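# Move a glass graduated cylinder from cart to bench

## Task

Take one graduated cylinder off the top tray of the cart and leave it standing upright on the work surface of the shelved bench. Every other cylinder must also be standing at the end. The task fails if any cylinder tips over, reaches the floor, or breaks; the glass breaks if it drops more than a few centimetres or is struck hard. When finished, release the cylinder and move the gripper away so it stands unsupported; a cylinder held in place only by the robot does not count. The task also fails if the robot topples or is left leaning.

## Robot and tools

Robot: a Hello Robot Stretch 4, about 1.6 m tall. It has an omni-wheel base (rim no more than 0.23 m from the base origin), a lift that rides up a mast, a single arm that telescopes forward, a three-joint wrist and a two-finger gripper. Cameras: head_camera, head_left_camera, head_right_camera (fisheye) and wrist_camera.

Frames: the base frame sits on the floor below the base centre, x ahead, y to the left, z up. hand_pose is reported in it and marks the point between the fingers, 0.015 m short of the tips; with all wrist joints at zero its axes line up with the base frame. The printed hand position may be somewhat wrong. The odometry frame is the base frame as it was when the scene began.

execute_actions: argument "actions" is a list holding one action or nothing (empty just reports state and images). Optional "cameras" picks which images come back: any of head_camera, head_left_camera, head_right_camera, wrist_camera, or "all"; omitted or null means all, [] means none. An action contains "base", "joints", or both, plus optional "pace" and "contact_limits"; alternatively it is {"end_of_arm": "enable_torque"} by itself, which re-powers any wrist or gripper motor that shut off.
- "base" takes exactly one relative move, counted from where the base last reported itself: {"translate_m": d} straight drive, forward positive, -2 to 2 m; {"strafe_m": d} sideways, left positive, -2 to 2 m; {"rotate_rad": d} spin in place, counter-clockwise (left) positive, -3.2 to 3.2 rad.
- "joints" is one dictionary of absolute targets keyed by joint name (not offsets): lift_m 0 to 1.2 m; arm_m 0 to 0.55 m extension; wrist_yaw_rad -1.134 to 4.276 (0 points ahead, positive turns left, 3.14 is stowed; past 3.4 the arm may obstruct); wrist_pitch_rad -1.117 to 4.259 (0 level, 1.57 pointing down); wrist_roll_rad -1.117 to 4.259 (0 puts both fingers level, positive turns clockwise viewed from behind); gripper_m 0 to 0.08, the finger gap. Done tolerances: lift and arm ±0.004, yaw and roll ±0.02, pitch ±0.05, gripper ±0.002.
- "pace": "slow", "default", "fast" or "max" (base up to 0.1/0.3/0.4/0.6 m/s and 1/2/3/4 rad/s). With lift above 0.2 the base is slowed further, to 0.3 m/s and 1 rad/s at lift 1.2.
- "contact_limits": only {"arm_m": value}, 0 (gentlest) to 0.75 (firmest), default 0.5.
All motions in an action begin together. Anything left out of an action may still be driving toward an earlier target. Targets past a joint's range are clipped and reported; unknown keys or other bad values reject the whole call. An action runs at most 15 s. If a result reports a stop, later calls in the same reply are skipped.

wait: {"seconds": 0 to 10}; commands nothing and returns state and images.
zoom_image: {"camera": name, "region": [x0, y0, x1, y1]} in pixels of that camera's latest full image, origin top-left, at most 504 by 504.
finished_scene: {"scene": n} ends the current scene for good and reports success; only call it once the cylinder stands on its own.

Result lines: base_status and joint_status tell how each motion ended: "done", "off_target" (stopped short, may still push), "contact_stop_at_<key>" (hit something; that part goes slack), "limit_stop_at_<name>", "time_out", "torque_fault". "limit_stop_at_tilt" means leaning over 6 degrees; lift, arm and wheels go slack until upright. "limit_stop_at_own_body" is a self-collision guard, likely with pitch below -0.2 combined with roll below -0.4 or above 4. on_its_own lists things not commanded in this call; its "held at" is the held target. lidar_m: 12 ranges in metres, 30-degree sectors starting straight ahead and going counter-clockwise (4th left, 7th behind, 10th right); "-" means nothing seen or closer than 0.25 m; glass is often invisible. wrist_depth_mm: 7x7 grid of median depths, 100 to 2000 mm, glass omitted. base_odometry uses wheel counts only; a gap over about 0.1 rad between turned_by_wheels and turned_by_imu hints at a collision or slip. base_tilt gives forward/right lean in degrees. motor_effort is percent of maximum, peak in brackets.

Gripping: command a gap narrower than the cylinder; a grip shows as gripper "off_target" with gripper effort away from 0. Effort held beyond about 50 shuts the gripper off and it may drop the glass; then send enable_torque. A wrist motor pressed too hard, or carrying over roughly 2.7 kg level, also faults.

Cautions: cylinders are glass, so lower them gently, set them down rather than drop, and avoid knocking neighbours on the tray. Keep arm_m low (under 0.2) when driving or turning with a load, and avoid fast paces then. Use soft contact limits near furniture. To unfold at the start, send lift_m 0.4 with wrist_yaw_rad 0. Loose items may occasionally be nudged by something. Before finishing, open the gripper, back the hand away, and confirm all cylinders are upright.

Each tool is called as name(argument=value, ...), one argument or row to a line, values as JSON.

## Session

execute_actions(
  actions=[
    {"joints":{"lift_m":0.8,"wrist_yaw_rad":0,"gripper_m":0.08}},
  ],
)

Scene clock: 3.00 s.
base_odometry: x=+0.000 y=+0.000 heading=+0.000 (m, m, rad; odometry frame)
turned_by_wheels: +0.000 (rad since the last result)
turned_by_imu: +0.000 (rad since the last result)
base_tilt: forward=+0.0 right=-0.6 (deg)
lidar_m: 1.11 1.09 1.31 1.39 1.39 1.69 1.95 1.68 1.83 2.05 2.05 1.30
base_status: not commanded
joint_positions: lift_m=+0.800 arm_m=-0.001 wrist_yaw_rad=+0.000 wrist_pitch_rad=-0.010 wrist_roll_rad=-0.014 gripper_m=+0.080
joint_status: all done
motor_effort: lift_m=+23(23) arm_m=+0(0) wrist_yaw_rad=-2(6) wrist_pitch_rad=-7(8) wrist_roll_rad=-1(1) gripper_m=+1(4) wheel_0=+0(0) wheel_1=+0(0) wheel_2=+0(0) (%)
hand_pose: x=+0.3823 y=-0.0874 z=+0.9800 quat_wxyz=(+1.000, -0.007, -0.005, +0.000) (m; base frame)
wrist_depth_mm: 1078 1138 1205 1255 1708 1808 1921 / 1098 1138 1182 1308 1661 1808 1921 / 1397 1430 1499 1537 1708 1808 1863 / 1336 1430 1499 1229 1661 1808 1921 / 842 891 960 991 1060 1756 1921 / 842 891 931 976 1025 1708 1921 / - - 142 1008 1025 - -
pictures: head_camera, head_left_camera, head_right_camera, wrist_camera
camera_calibration (this result's frames):
wrist_camera: T_world_to_cam=[[0.0130399, -0.999819, -0.0138179, -0.0783497], [0.0109536, 0.0139611, -0.999843, 1.0362], [0.999855, 0.0128865, 0.0111336, -0.24289], [0, 0, 0, 1]] pos_world=[0.232526, -0.0896721, 1.03766]
Images, in order (width x height): head_camera 420x560, head_left_camera 420x672, head_right_camera 420x672, wrist_camera 616x392.

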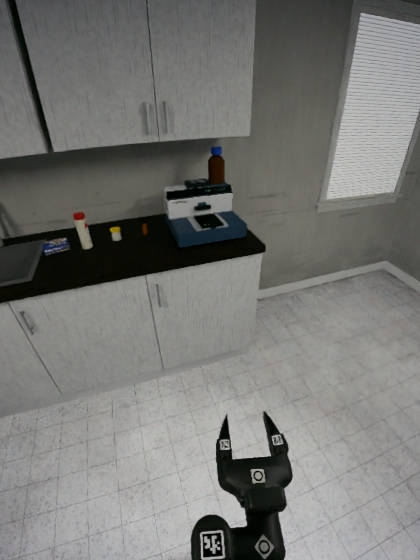

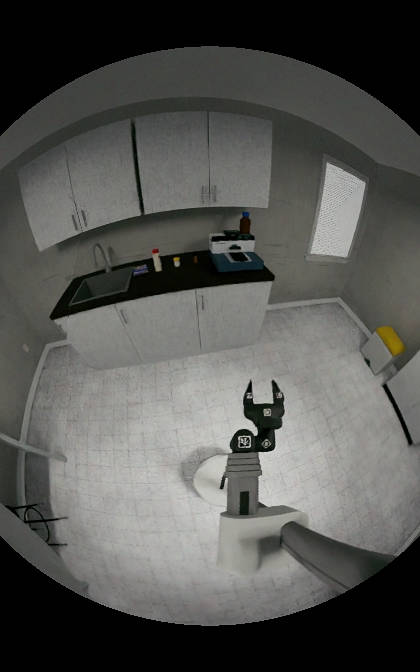

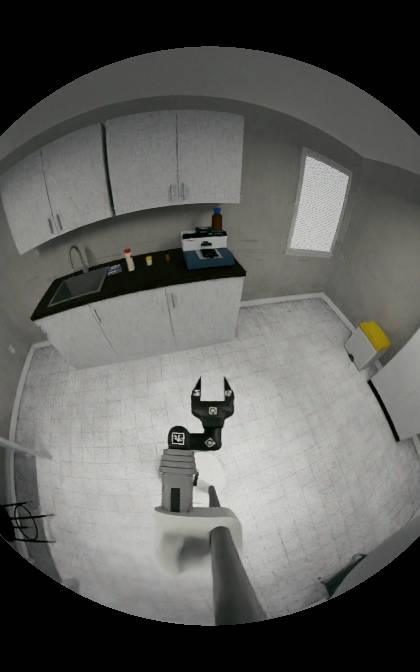

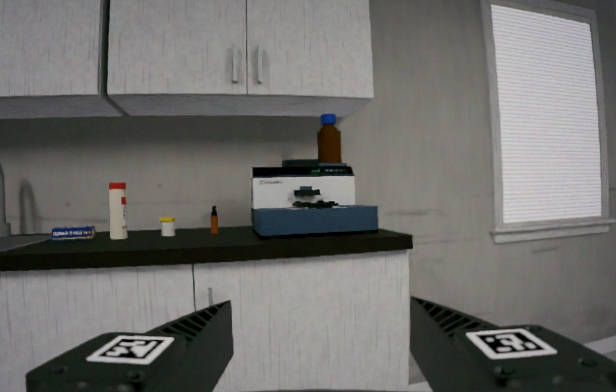

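Same layout; cart is probably behind. Face the opposite wall.

execute_actions(
  actions=[
    {"base":{"rotate_rad":-2.8}},
  ],
  cameras=["head_camera","head_left_camera"],
)

Scene clock: 5.77 s.
base_odometry: x=+0.000 y=+0.000 heading=-2.800 (m, m, rad; odometry frame)
turned_by_wheels: -2.800 (rad since the last result)
turned_by_imu: -2.838 (rad since the last result)
base_tilt: forward=+0.1 right=-0.7 (deg)
lidar_m: 1.95 1.65 2.10 2.05 2.27 1.17 1.12 1.20 2.24 1.38 1.49 2.01
base_status: done
joint_positions: lift_m=+0.800 arm_m=-0.001 wrist_yaw_rad=+0.000 wrist_pitch_rad=-0.010 wrist_roll_rad=-0.014 gripper_m=+0.080
joint_status: not commanded
motor_effort: lift_m=+21(23) arm_m=-1(0) wrist_yaw_rad=+0(2) wrist_pitch_rad=-8(8) wrist_roll_rad=-2(2) gripper_m=+1(1) wheel_0=+0(7) wheel_1=+0(7) wheel_2=+0(6) (%)
hand_pose: x=+0.3823 y=-0.0875 z=+0.9801 quat_wxyz=(+1.000, -0.007, -0.005, +0.000) (m; base frame)
wrist_depth_mm: 1863 1863 1708 1756 1708 1661 1618 / 1921 1756 1808 1708 1661 1661 1576 / 1921 1863 1808 1756 1756 1618 1618 / 1808 1863 1756 1756 1661 1661 1618 / 1863 1756 1808 1756 1708 1661 1618 / 1863 1661 1808 1756 1708 1618 1576 / - - 142 1756 1708 - -
pictures: head_camera, head_left_camera
Images, in order (width x height): head_camera 420x560, head_left_camera 420x672.

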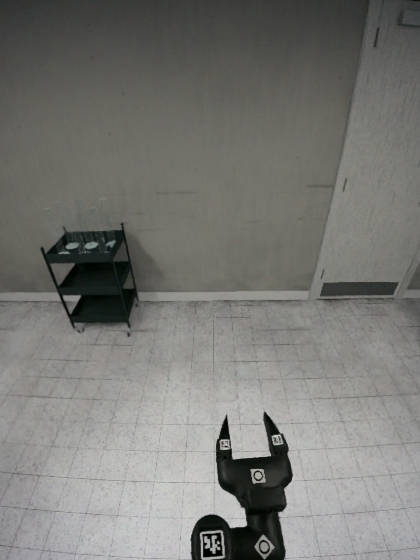

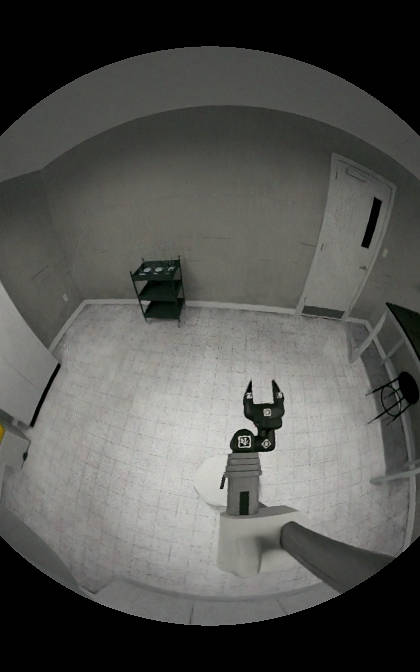

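execute_actions(
  actions=[
    {"base":{"strafe_m":0.85}},
  ],
  cameras=[],
)

execute_actions(
  actions=[
    {"base":{"translate_m":0.65},"joints":{"lift_m":0.7}},
  ],
  cameras=["head_camera","wrist_camera"],
)

Scene clock: 10.03 s.
base_odometry: x=+0.285 y=-0.801 heading=-2.800 (m, m, rad; odometry frame)
turned_by_wheels: +0.000 (rad since the last result)
turned_by_imu: +0.001 (rad since the last result)
base_tilt: forward=+0.1 right=-0.5 (deg)
lidar_m: 1.59 2.16 1.23 1.22 1.29 1.72 1.10 1.13 1.71 2.23 2.44 2.07
base_status: done
joint_positions: lift_m=+0.800 arm_m=-0.001 wrist_yaw_rad=+0.000 wrist_pitch_rad=-0.010 wrist_roll_rad=-0.014 gripper_m=+0.080
joint_status: not commanded
motor_effort: lift_m=+21(21) arm_m=+0(0) wrist_yaw_rad=-1(1) wrist_pitch_rad=-8(8) wrist_roll_rad=-1(1) gripper_m=+1(1) wheel_0=+0(8) wheel_1=-2(8) wheel_2=+1(2) (%)
hand_pose: x=+0.3823 y=-0.0874 z=+0.9801 quat_wxyz=(+1.000, -0.007, -0.005, +0.000) (m; base frame)
wrist_depth_mm: 1921 1863 1863 1808 1808 1708 1661 / 1921 1921 1808 1808 1756 1756 1661 / 1921 1863 1863 1808 1708 1708 1661 / 1983 1863 1863 1756 1756 1756 1661 / 1921 1921 1808 1756 1756 1708 1708 / 1983 1921 1863 1661 1756 1708 1708 / - - 142 1397 1366 - -
pictures: none
No camera images: the call's "cameras" was empty. Leave "cameras" out to get every camera's image.

Scene clock: 13.70 s.
base_odometry: x=-0.328 y=-1.019 heading=-2.800 (m, m, rad; odometry frame)
turned_by_wheels: +0.000 (rad since the last result)
turned_by_imu: +0.000 (rad since the last result)
base_tilt: forward=+0.2 right=-0.5 (deg)
lidar_m: 0.95 1.47 1.66 1.15 1.23 2.37 1.76 1.84 2.35 2.30 1.83 0.97
base_status: done
joint_positions: lift_m=+0.700 arm_m=-0.001 wrist_yaw_rad=+0.000 wrist_pitch_rad=-0.010 wrist_roll_rad=-0.014 gripper_m=+0.080
joint_status: all done
motor_effort: lift_m=+14(20) arm_m=+0(0) wrist_yaw_rad=-1(2) wrist_pitch_rad=-7(8) wrist_roll_rad=-1(1) gripper_m=+1(1) wheel_0=+0(7) wheel_1=-1(3) wheel_2=+1(8) (%)
hand_pose: x=+0.3824 y=-0.0874 z=+0.8807 quat_wxyz=(+1.000, -0.007, -0.005, +0.000) (m; base frame)
wrist_depth_mm: 1255 1229 1182 1160 1138 1118 1078 / 1255 1205 1229 1160 1138 1098 1078 / 1229 1229 1205 1160 1160 1098 1098 / 1255 1229 1205 1160 1138 1098 1098 / 1255 1229 1205 1182 1118 1098 1098 / 1255 1229 768 750 732 1098 1078 / - - 142 1078 1060 - -
pictures: head_camera, wrist_camera
camera_calibration (this result's frames):
wrist_camera: T_world_to_cam=[[0.0128541, -0.999822, -0.013816, -0.0796927], [0.0109563, 0.0139571, -0.999843, 0.936912], [0.999857, 0.0127007, 0.0111337, -0.241827], [0, 0, 0, 1]] pos_world=[0.232552, -0.0896837, 0.938356]
Images, in order (width x height): head_camera 420x560, wrist_camera 616x392.

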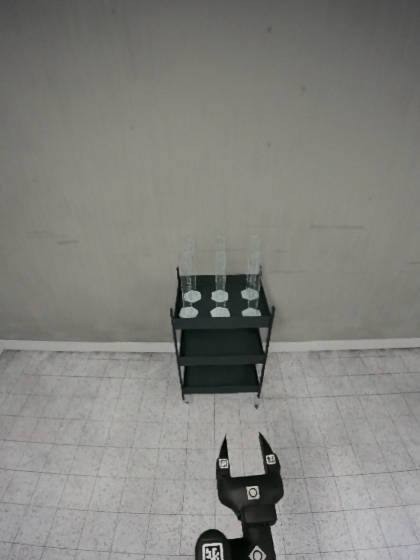

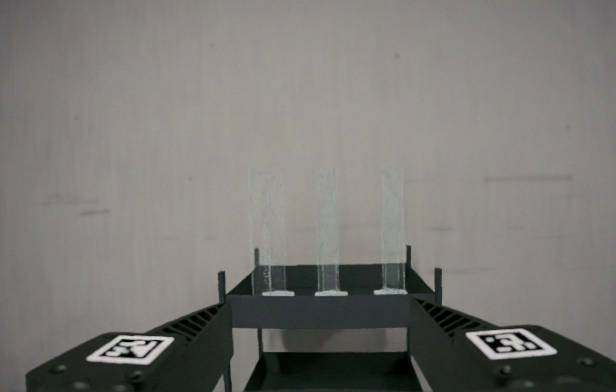

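execute_actions(
  actions=[
    {"base":{"translate_m":0.25},"joints":{"arm_m":0.25}},
  ],
  cameras=["wrist_camera"],
)

Scene clock: 16.07 s.
base_odometry: x=-0.563 y=-1.103 heading=-2.800 (m, m, rad; odometry frame)
turned_by_wheels: +0.000 (rad since the last result)
turned_by_imu: +0.000 (rad since the last result)
base_tilt: forward=+0.1 right=-0.6 (deg)
lidar_m: 0.69 1.21 1.64 1.15 1.24 1.82 2.01 2.11 2.41 2.31 1.49 0.73
base_status: done
joint_positions: lift_m=+0.700 arm_m=+0.249 wrist_yaw_rad=+0.000 wrist_pitch_rad=-0.010 wrist_roll_rad=-0.014 gripper_m=+0.080
joint_status: all done
motor_effort: lift_m=+14(14) arm_m=+7(8) wrist_yaw_rad=-2(2) wrist_pitch_rad=-7(8) wrist_roll_rad=-2(0) gripper_m=+1(1) wheel_0=+1(2) wheel_1=+0(3) wheel_2=+2(9) (%)
hand_pose: x=+0.6324 y=-0.0874 z=+0.8807 quat_wxyz=(+1.000, -0.007, -0.005, +0.000) (m; base frame)
wrist_depth_mm: 723 699 683 661 647 634 627 / 715 699 676 668 654 627 627 / 723 699 691 668 654 634 621 / 723 699 683 661 654 634 621 / 715 707 683 661 647 634 621 / 723 707 683 661 647 634 621 / - - 142 569 559 - -
pictures: wrist_camera
camera_calibration (this result's frames):
wrist_camera: T_world_to_cam=[[0.013032, -0.99982, -0.0138156, -0.0829815], [0.010985, 0.0139591, -0.999842, 0.93416], [0.999855, 0.0128782, 0.011165, -0.491841], [0, 0, 0, 1]] pos_world=[0.482589, -0.0896725, 0.938358]
Images, in order (width x height): wrist_camera 616x392.

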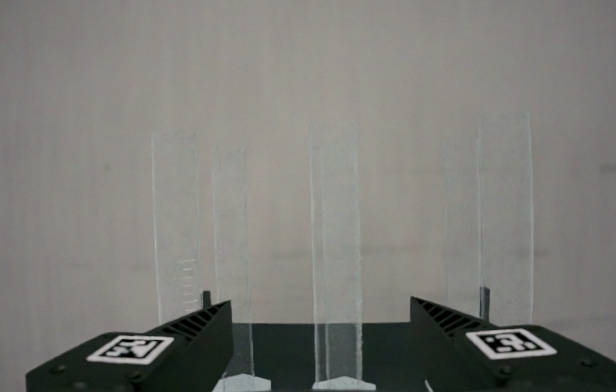

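execute_actions(
  actions=[
    {"base":{"strafe_m":-0.013},"joints":{"arm_m":0.33}},
  ],
  cameras=["wrist_camera"],
)

Scene clock: 17.37 s.
base_odometry: x=-0.568 y=-1.090 heading=-2.800 (m, m, rad; odometry frame)
turned_by_wheels: +0.000 (rad since the last result)
turned_by_imu: +0.000 (rad since the last result)
base_tilt: forward=+0.2 right=-0.6 (deg)
lidar_m: 0.69 1.20 1.63 1.15 1.24 1.90 2.00 2.12 2.35 2.31 1.50 0.72
base_status: done
joint_positions: lift_m=+0.700 arm_m=+0.329 wrist_yaw_rad=+0.000 wrist_pitch_rad=-0.010 wrist_roll_rad=-0.014 gripper_m=+0.080
joint_status: all done
motor_effort: lift_m=+14(14) arm_m=+7(7) wrist_yaw_rad=-1(0) wrist_pitch_rad=-8(8) wrist_roll_rad=-1(1) gripper_m=+1(1) wheel_0=+1(8) wheel_1=+0(5) wheel_2=+0(2) (%)
hand_pose: x=+0.7124 y=-0.0874 z=+0.8808 quat_wxyz=(+1.000, -0.007, -0.005, +0.000) (m; base frame)
wrist_depth_mm: 627 615 597 591 569 559 544 / 640 621 603 580 569 554 549 / 634 615 597 591 574 559 549 / 627 621 597 591 569 564 544 / 640 621 603 591 574 559 544 / 640 621 597 580 574 554 544 / - - 142 492 484 - -
pictures: wrist_camera
camera_calibration (this result's frames):
wrist_camera: T_world_to_cam=[[0.0129631, -0.999821, -0.0138154, -0.0839896], [0.0110043, 0.0139583, -0.999842, 0.933272], [0.999855, 0.012809, 0.0111832, -0.571829], [0, 0, 0, 1]] pos_world=[0.562566, -0.0896769, 0.938359]
Images, in order (width x height): wrist_camera 616x392.

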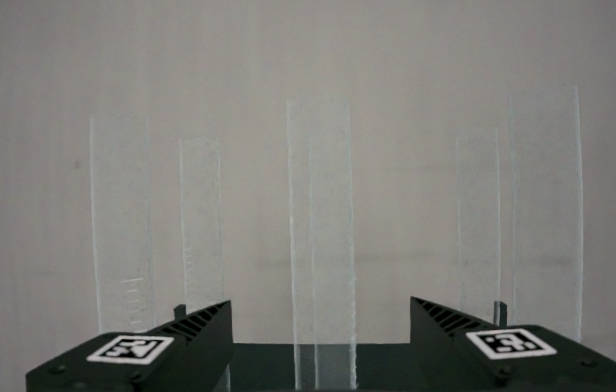

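Same as before; go 0.095 this time for a deeper grip.

execute_actions(
  actions=[
    {"joints":{"arm_m":0.425},"pace":"slow"},
  ],
  cameras=[],
)

execute_actions(
  actions=[
    {"joints":{"gripper_m":0.025}},
  ],
  cameras=["wrist_camera"],
)

execute_actions(
  actions=[
    {"joints":{"lift_m":1.0}},
  ],
  cameras=[],
)

execute_actions(
  actions=[
    {"joints":{"arm_m":0.05}},
  ],
  cameras=[],
)

execute_actions(
  actions=[
    {"base":{"rotate_rad":-1.65},"pace":"slow"},
  ],
  cameras=["head_camera","wrist_camera"],
)

Scene clock: 19.80 s.
base_odometry: x=-0.568 y=-1.090 heading=-2.800 (m, m, rad; odometry frame)
turned_by_wheels: +0.000 (rad since the last result)
turned_by_imu: +0.000 (rad since the last result)
base_tilt: forward=+0.2 right=-0.7 (deg)
lidar_m: 0.69 1.19 1.64 1.15 1.23 1.86 1.99 2.12 2.37 2.31 1.53 0.72
base_status: not commanded
joint_positions: lift_m=+0.700 arm_m=+0.424 wrist_yaw_rad=+0.000 wrist_pitch_rad=-0.010 wrist_roll_rad=-0.014 gripper_m=+0.080
joint_status: all done
motor_effort: lift_m=+15(14) arm_m=+7(7) wrist_yaw_rad=-1(1) wrist_pitch_rad=-8(8) wrist_roll_rad=-1(1) gripper_m=+1(1) wheel_0=+1(1) wheel_1=+0(0) wheel_2=+0(0) (%)
hand_pose: x=+0.8073 y=-0.0874 z=+0.8808 quat_wxyz=(+1.000, -0.007, -0.005, +0.000) (m; base frame)
wrist_depth_mm: 530 525 504 488 480 462 459 / 525 517 504 496 480 469 459 / 535 512 500 496 480 466 459 / 530 521 504 492 480 469 455 / 535 521 504 496 484 469 452 / 535 517 500 496 480 466 455 / - - 142 496 484 - -
pictures: none
No camera images: the call's "cameras" was empty. Leave "cameras" out to get every camera's image.

Scene clock: 20.93 s.
base_odometry: x=-0.568 y=-1.090 heading=-2.800 (m, m, rad; odometry frame)
turned_by_wheels: +0.000 (rad since the last result)
turned_by_imu: +0.000 (rad since the last result)
base_tilt: forward=+0.2 right=-0.7 (deg)
lidar_m: 0.70 1.20 1.64 1.17 1.23 1.85 2.01 2.09 2.35 2.32 1.51 0.70
base_status: not commanded
joint_positions: lift_m=+0.700 arm_m=+0.424 wrist_yaw_rad=+0.000 wrist_pitch_rad=-0.011 wrist_roll_rad=-0.014 gripper_m=+0.041
joint_status: gripper_m off_target (ended at +0.041, target +0.025)
on_its_own: gripper_m is held at +0.036, not at your +0.025, by its contact guard: the fingers met something
motor_effort: lift_m=+14(14) arm_m=+7(7) wrist_yaw_rad=+0(0) wrist_pitch_rad=-7(8) wrist_roll_rad=-1(1) gripper_m=-37(37) wheel_0=+1(1) wheel_1=+0(0) wheel_2=+0(0) (%)
hand_pose: x=+0.8073 y=-0.0875 z=+0.8808 quat_wxyz=(+1.000, -0.007, -0.005, +0.000) (m; base frame)
wrist_depth_mm: 530 512 504 492 480 469 455 / 530 517 504 488 480 469 459 / 535 521 500 492 477 466 455 / 535 521 508 492 477 469 459 / 535 517 508 492 480 473 459 / 539 521 508 492 480 473 459 / 535 525 105 492 154 - -
pictures: wrist_camera
camera_calibration (this result's frames):
wrist_camera: T_world_to_cam=[[0.0125313, -0.999826, -0.0138112, -0.0849676], [0.0111519, 0.0139512, -0.99984, 0.932137], [0.999859, 0.0123753, 0.0113248, -0.666916], [0, 0, 0, 1]] pos_world=[0.657492, -0.089704, 0.938368]
Images, in order (width x height): wrist_camera 616x392.

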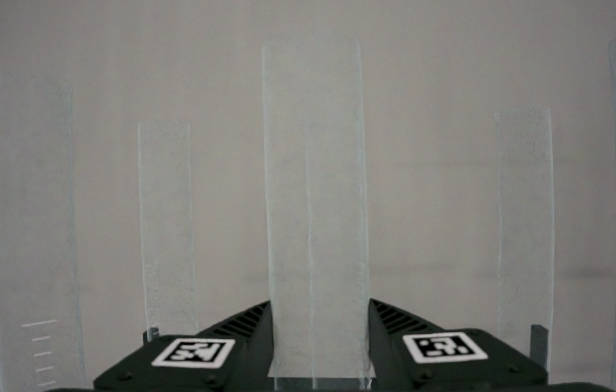

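Scene clock: 23.20 s.
base_odometry: x=-0.568 y=-1.090 heading=-2.800 (m, m, rad; odometry frame)
turned_by_wheels: +0.000 (rad since the last result)
turned_by_imu: +0.000 (rad since the last result)
base_tilt: forward=+0.3 right=-0.6 (deg)
lidar_m: 0.69 1.21 1.64 1.16 1.22 1.86 2.01 2.12 2.38 2.31 1.53 0.72
base_status: not commanded
joint_positions: lift_m=+1.000 arm_m=+0.424 wrist_yaw_rad=+0.000 wrist_pitch_rad=-0.008 wrist_roll_rad=-0.014 gripper_m=+0.041
joint_status: all done
on_its_own: gripper_m is held at +0.036, not at your +0.025, by its contact guard: the fingers met something
motor_effort: lift_m=+24(25) arm_m=+7(7) wrist_yaw_rad=-1(0) wrist_pitch_rad=-13(14) wrist_roll_rad=-1(1) gripper_m=-37(37) wheel_0=+1(1) wheel_1=+0(0) wheel_2=+0(0) (%)
hand_pose: x=+0.8073 y=-0.0875 z=+1.1796 quat_wxyz=(+1.000, -0.007, -0.004, +0.000) (m; base frame)
wrist_depth_mm: 525 512 504 488 477 466 455 / 525 512 504 492 477 466 455 / 530 517 500 492 480 469 459 / 530 517 504 492 480 469 455 / 530 521 504 496 480 469 459 / 535 521 504 492 473 473 462 / 539 530 105 492 154 - -
pictures: none
No camera images: the call's "cameras" was empty. Leave "cameras" out to get every camera's image.

Scene clock: 25.43 s.
base_odometry: x=-0.568 y=-1.090 heading=-2.800 (m, m, rad; odometry frame)
turned_by_wheels: +0.000 (rad since the last result)
turned_by_imu: +0.000 (rad since the last result)
base_tilt: forward=+0.1 right=-0.7 (deg)
lidar_m: 0.70 1.22 1.64 1.16 1.22 1.87 1.99 2.11 2.37 2.30 1.50 0.74
base_status: not commanded
joint_positions: lift_m=+1.000 arm_m=+0.051 wrist_yaw_rad=+0.000 wrist_pitch_rad=-0.008 wrist_roll_rad=-0.014 gripper_m=+0.041
joint_status: all done
on_its_own: gripper_m is held at +0.036, not at your +0.025, by its contact guard: the fingers met something
motor_effort: lift_m=+24(23) arm_m=-7(7) wrist_yaw_rad=-1(2) wrist_pitch_rad=-13(13) wrist_roll_rad=-1(0) gripper_m=-37(37) wheel_0=+1(1) wheel_1=+0(0) wheel_2=+0(0) (%)
hand_pose: x=+0.4348 y=-0.0875 z=+1.1796 quat_wxyz=(+1.000, -0.007, -0.004, +0.000) (m; base frame)
wrist_depth_mm: 931 904 891 854 831 820 798 / 931 904 878 866 831 820 809 / 946 878 866 854 842 820 798 / 946 917 878 866 831 820 798 / 946 917 904 866 842 820 809 / 931 917 891 866 842 820 809 / 931 931 105 854 154 - 809
pictures: none
No camera images: the call's "cameras" was empty. Leave "cameras" out to get every camera's image.

Scene clock: 28.37 s.
base_odometry: x=-0.568 y=-1.090 heading=+1.834 (m, m, rad; odometry frame)
turned_by_wheels: -1.650 (rad since the last result)
turned_by_imu: -1.672 (rad since the last result)
base_tilt: forward=+0.1 right=-0.5 (deg)
lidar_m: 2.31 1.62 0.75 0.70 0.70 1.63 1.16 1.19 1.67 2.00 2.04 2.47
base_status: done
joint_positions: lift_m=+1.000 arm_m=+0.051 wrist_yaw_rad=+0.000 wrist_pitch_rad=-0.008 wrist_roll_rad=-0.014 gripper_m=+0.041
joint_status: not commanded
on_its_own: gripper_m is held at +0.036, not at your +0.025, by its contact guard: the fingers met something
motor_effort: lift_m=+23(23) arm_m=-7(7) wrist_yaw_rad=+0(3) wrist_pitch_rad=-13(13) wrist_roll_rad=-2(1) gripper_m=-37(37) wheel_0=+2(4) wheel_1=+0(5) wheel_2=+2(7) (%)
hand_pose: x=+0.4348 y=-0.0874 z=+1.1796 quat_wxyz=(+1.000, -0.007, -0.004, +0.000) (m; base frame)
wrist_depth_mm: 1618 - - - - - - / 1661 - - - - - - / 1661 - - - - - - / 1618 - - - - - - / 1618 - - - - - - / 1618 - - - - - - / 1576 - 105 - 154 - -
pictures: head_camera, wrist_camera
camera_calibration (this result's frames):
wrist_camera: T_world_to_cam=[[0.0126397, -0.999824, -0.0138334, -0.0761642], [0.0090503, 0.0139484, -0.999862, 1.23599], [0.999879, 0.0125128, 0.00922502, -0.295358], [0, 0, 0, 1]] pos_world=[0.285099, -0.0896951, 1.23749]
Images, in order (width x height): head_camera 420x560, wrist_camera 616x392.

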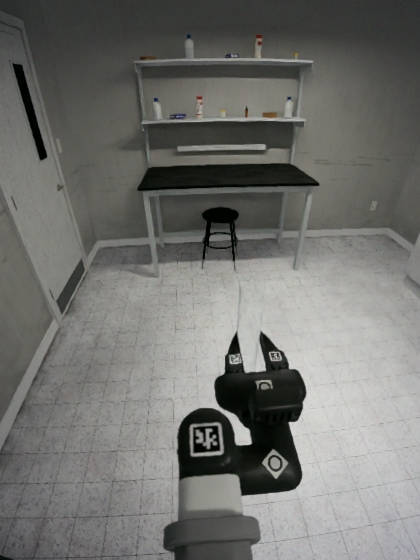

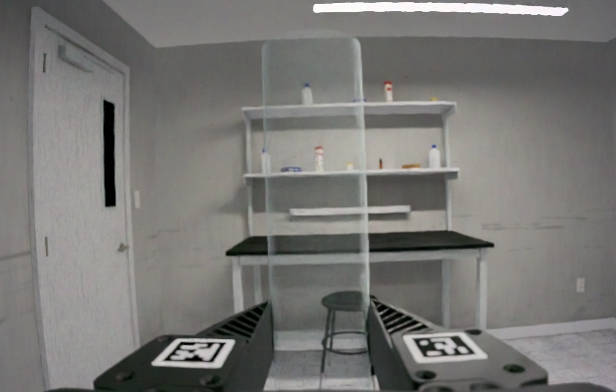

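execute_actions(
  actions=[
    {"base":{"translate_m":1.6}},
  ],
  cameras=[],
)

execute_actions(
  actions=[
    {"joints":{"arm_m":0.5}},
  ],
  cameras=["head_camera"],
)

execute_actions(
  actions=[
    {"joints":{"lift_m":0.96},"pace":"slow"},
  ],
  cameras=["wrist_camera"],
)

Scene clock: 37.77 s.
base_odometry: x=-0.984 y=+0.455 heading=+1.834 (m, m, rad; odometry frame)
turned_by_wheels: +0.000 (rad since the last result)
turned_by_imu: +0.001 (rad since the last result)
base_tilt: forward=+0.0 right=-0.4 (deg)
lidar_m: 0.70 0.74 1.19 1.12 1.18 1.52 2.80 2.87 2.03 1.94 1.03 0.74
base_status: done
joint_positions: lift_m=+1.000 arm_m=+0.051 wrist_yaw_rad=+0.000 wrist_pitch_rad=-0.008 wrist_roll_rad=-0.014 gripper_m=+0.041
joint_status: not commanded
on_its_own: gripper_m is held at +0.036, not at your +0.025, by its contact guard: the fingers met something
motor_effort: lift_m=+22(23) arm_m=-7(7) wrist_yaw_rad=-1(1) wrist_pitch_rad=-13(13) wrist_roll_rad=-1(0) gripper_m=-37(38) wheel_0=+0(7) wheel_1=+0(7) wheel_2=+1(4) (%)
hand_pose: x=+0.4348 y=-0.0874 z=+1.1797 quat_wxyz=(+1.000, -0.007, -0.004, +0.000) (m; base frame)
wrist_depth_mm: 1229 1229 1229 1229 1205 1182 1182 / 1229 1229 1205 1229 1205 1229 1205 / 1229 1229 1008 1205 1229 1229 1229 / 1255 1255 1229 1229 1229 1205 1205 / 1229 1229 1255 1229 1205 1229 1229 / 1255 1229 1008 1008 960 917 878 / 1255 707 105 683 154 - 654
pictures: none
No camera images: the call's "cameras" was empty. Leave "cameras" out to get every camera's image.

Scene clock: 40.17 s.
base_odometry: x=-0.984 y=+0.455 heading=+1.834 (m, m, rad; odometry frame)
turned_by_wheels: +0.000 (rad since the last result)
turned_by_imu: +0.000 (rad since the last result)
base_tilt: forward=+0.1 right=-0.6 (deg)
lidar_m: 0.68 0.74 1.14 1.11 1.18 1.54 2.76 2.88 2.04 1.92 1.00 0.72
base_status: not commanded
joint_positions: lift_m=+1.000 arm_m=+0.499 wrist_yaw_rad=+0.000 wrist_pitch_rad=-0.008 wrist_roll_rad=-0.014 gripper_m=+0.041
joint_status: all done
on_its_own: gripper_m is held at +0.036, not at your +0.025, by its contact guard: the fingers met something
motor_effort: lift_m=+23(22) arm_m=+7(9) wrist_yaw_rad=-2(1) wrist_pitch_rad=-13(14) wrist_roll_rad=+0(3) gripper_m=-37(37) wheel_0=-1(0) wheel_1=+0(0) wheel_2=+0(1) (%)
hand_pose: x=+0.8824 y=-0.0874 z=+1.1797 quat_wxyz=(+1.000, -0.007, -0.004, +0.000) (m; base frame)
wrist_depth_mm: 759 778 778 788 778 778 778 / 723 549 512 517 525 525 521 / 591 741 778 788 778 768 778 / 788 788 788 778 788 778 768 / 798 798 788 788 741 768 788 / 798 798 788 788 778 768 788 / 778 707 105 661 154 - 647
pictures: head_camera
Images, in order (width x height): head_camera 420x560.

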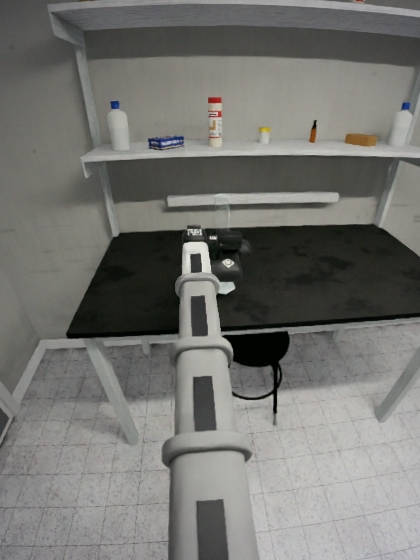

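Scene clock: 41.33 s.
base_odometry: x=-0.984 y=+0.455 heading=+1.834 (m, m, rad; odometry frame)
turned_by_wheels: +0.000 (rad since the last result)
turned_by_imu: +0.000 (rad since the last result)
base_tilt: forward=+0.2 right=-0.5 (deg)
lidar_m: 0.70 0.72 1.17 1.12 1.18 1.52 2.75 2.89 2.04 1.94 1.00 0.75
base_status: not commanded
joint_positions: lift_m=+0.960 arm_m=+0.499 wrist_yaw_rad=+0.000 wrist_pitch_rad=-0.008 wrist_roll_rad=-0.014 gripper_m=+0.041
joint_status: all done
on_its_own: gripper_m is held at +0.036, not at your +0.025, by its contact guard: the fingers met something
motor_effort: lift_m=+15(22) arm_m=+7(7) wrist_yaw_rad=-2(2) wrist_pitch_rad=-13(13) wrist_roll_rad=-1(1) gripper_m=-37(37) wheel_0=+0(1) wheel_1=+0(0) wheel_2=+0(0) (%)
hand_pose: x=+0.8824 y=-0.0874 z=+1.1403 quat_wxyz=(+1.000, -0.007, -0.004, +0.000) (m; base frame)
wrist_depth_mm: 768 778 798 778 778 768 768 / 521 539 521 539 549 544 539 / 699 788 778 778 778 759 768 / 798 788 788 778 768 778 778 / 798 788 798 778 788 778 778 / 809 798 798 788 788 778 768 / 609 627 105 580 154 - 569
pictures: wrist_camera
camera_calibration (this result's frames):
wrist_camera: T_world_to_cam=[[0.0129851, -0.99982, -0.0138338, -0.0825953], [0.00903386, 0.0139517, -0.999862, 1.1927], [0.999875, 0.0128584, 0.0092134, -0.742488], [0, 0, 0, 1]] pos_world=[0.732693, -0.0896733, 1.19823]
Images, in order (width x height): wrist_camera 616x392.

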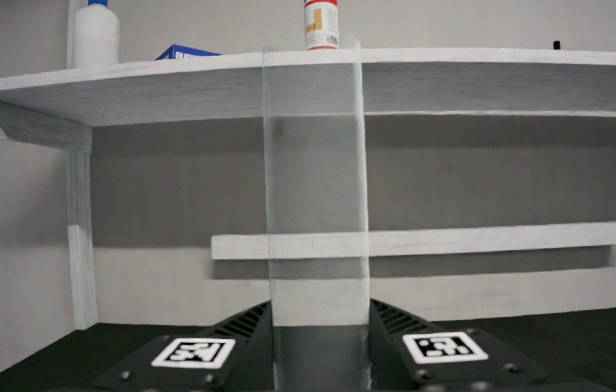

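execute_actions(
  actions=[
    {"joints":{"lift_m":0.945},"pace":"slow"},
  ],
  cameras=[],
)

Scene clock: 42.23 s.
base_odometry: x=-0.984 y=+0.455 heading=+1.834 (m, m, rad; odometry frame)
turned_by_wheels: +0.000 (rad since the last result)
turned_by_imu: +0.000 (rad since the last result)
base_tilt: forward=+0.2 right=-0.7 (deg)
lidar_m: 0.71 0.74 1.17 1.11 1.17 1.50 2.77 2.86 2.06 1.95 1.01 0.74
base_status: not commanded
joint_positions: lift_m=+0.946 arm_m=+0.499 wrist_yaw_rad=+0.000 wrist_pitch_rad=-0.019 wrist_roll_rad=-0.013 gripper_m=+0.041
joint_status: all done
on_its_own: gripper_m is held at +0.036, not at your +0.025, by its contact guard: the fingers met something
motor_effort: lift_m=+10(15) arm_m=+7(7) wrist_yaw_rad=+0(0) wrist_pitch_rad=+16(17) wrist_roll_rad=-2(2) gripper_m=-38(37) wheel_0=+0(0) wheel_1=+0(0) wheel_2=+0(0) (%)
hand_pose: x=+0.8823 y=-0.0875 z=+1.1279 quat_wxyz=(+1.000, -0.007, -0.009, +0.000) (m; base frame)
wrist_depth_mm: 788 788 788 788 788 778 768 / 517 544 521 539 544 549 535 / 699 788 778 778 778 768 788 / 788 798 788 788 778 778 778 / 788 788 778 768 778 788 778 / 798 788 778 788 778 778 778 / 615 627 105 585 154 - 569
pictures: none
No camera images: the call's "cameras" was empty. Leave "cameras" out to get every camera's image.

In contact.

execute_actions(
  actions=[
    {"joints":{"gripper_m":0.08}},
  ],
  cameras=[],
)

execute_actions(
  actions=[
    {"joints":{"arm_m":0.0}},
  ],
  cameras=["head_camera"],
)

Scene clock: 43.43 s.
base_odometry: x=-0.984 y=+0.455 heading=+1.834 (m, m, rad; odometry frame)
turned_by_wheels: +0.000 (rad since the last result)
turned_by_imu: +0.000 (rad since the last result)
base_tilt: forward=+0.2 right=-0.7 (deg)
lidar_m: 0.69 0.75 1.18 1.12 1.18 1.53 2.77 2.85 2.06 1.93 1.01 0.72
base_status: not commanded
joint_positions: lift_m=+0.945 arm_m=+0.499 wrist_yaw_rad=+0.000 wrist_pitch_rad=-0.011 wrist_roll_rad=-0.014 gripper_m=+0.080
joint_status: all done
motor_effort: lift_m=+15(15) arm_m=+7(7) wrist_yaw_rad=+0(2) wrist_pitch_rad=-7(17) wrist_roll_rad=-3(4) gripper_m=+1(38) wheel_0=+0(1) wheel_1=+0(0) wheel_2=+0(1) (%)
hand_pose: x=+0.8824 y=-0.0874 z=+1.1258 quat_wxyz=(+1.000, -0.007, -0.005, +0.000) (m; base frame)
wrist_depth_mm: 778 778 778 549 778 768 768 / 544 535 559 580 585 591 580 / 723 778 798 798 778 778 778 / 798 788 788 778 778 768 778 / 798 798 788 741 778 778 778 / 798 788 788 798 778 778 778 / - - 142 580 530 - -
pictures: none
No camera images: the call's "cameras" was empty. Leave "cameras" out to get every camera's image.

Scene clock: 45.97 s.
base_odometry: x=-0.984 y=+0.455 heading=+1.834 (m, m, rad; odometry frame)
turned_by_wheels: +0.000 (rad since the last result)
turned_by_imu: +0.000 (rad since the last result)
base_tilt: forward=+0.0 right=-0.7 (deg)
lidar_m: 0.66 0.75 1.19 1.11 1.18 1.49 2.78 2.88 2.05 1.91 1.06 0.73
base_status: not commanded
joint_positions: lift_m=+0.945 arm_m=+0.001 wrist_yaw_rad=+0.000 wrist_pitch_rad=-0.010 wrist_roll_rad=-0.014 gripper_m=+0.080
joint_status: all done
motor_effort: lift_m=+14(14) arm_m=-7(8) wrist_yaw_rad=-1(1) wrist_pitch_rad=-8(8) wrist_roll_rad=-1(3) gripper_m=+1(2) wheel_0=+0(0) wheel_1=+0(0) wheel_2=+0(0) (%)
hand_pose: x=+0.3848 y=-0.0875 z=+1.1257 quat_wxyz=(+1.000, -0.007, -0.005, +0.000) (m; base frame)
wrist_depth_mm: 1281 1336 1308 1308 1281 1255 1281 / 1308 1308 1255 1281 1255 1281 1255 / 1308 1281 1160 1255 1281 1281 1281 / 1308 1308 1281 1281 1255 1281 1255 / 1308 1281 1255 1255 1281 1255 1255 / 1281 878 866 854 831 788 750 / - - 142 580 554 - -
pictures: head_camera
Images, in order (width x height): head_camera 420x560.

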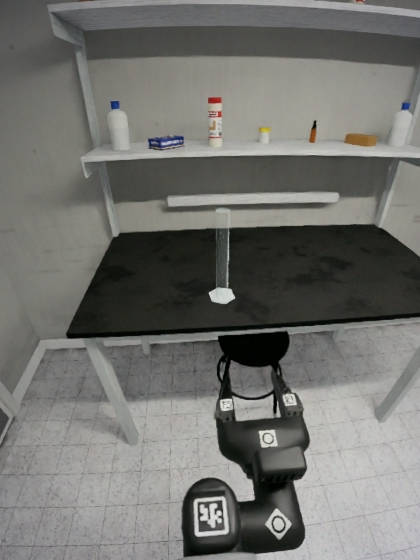

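finished_scene(
  scene=2,
)

The scene is finished: the task was done.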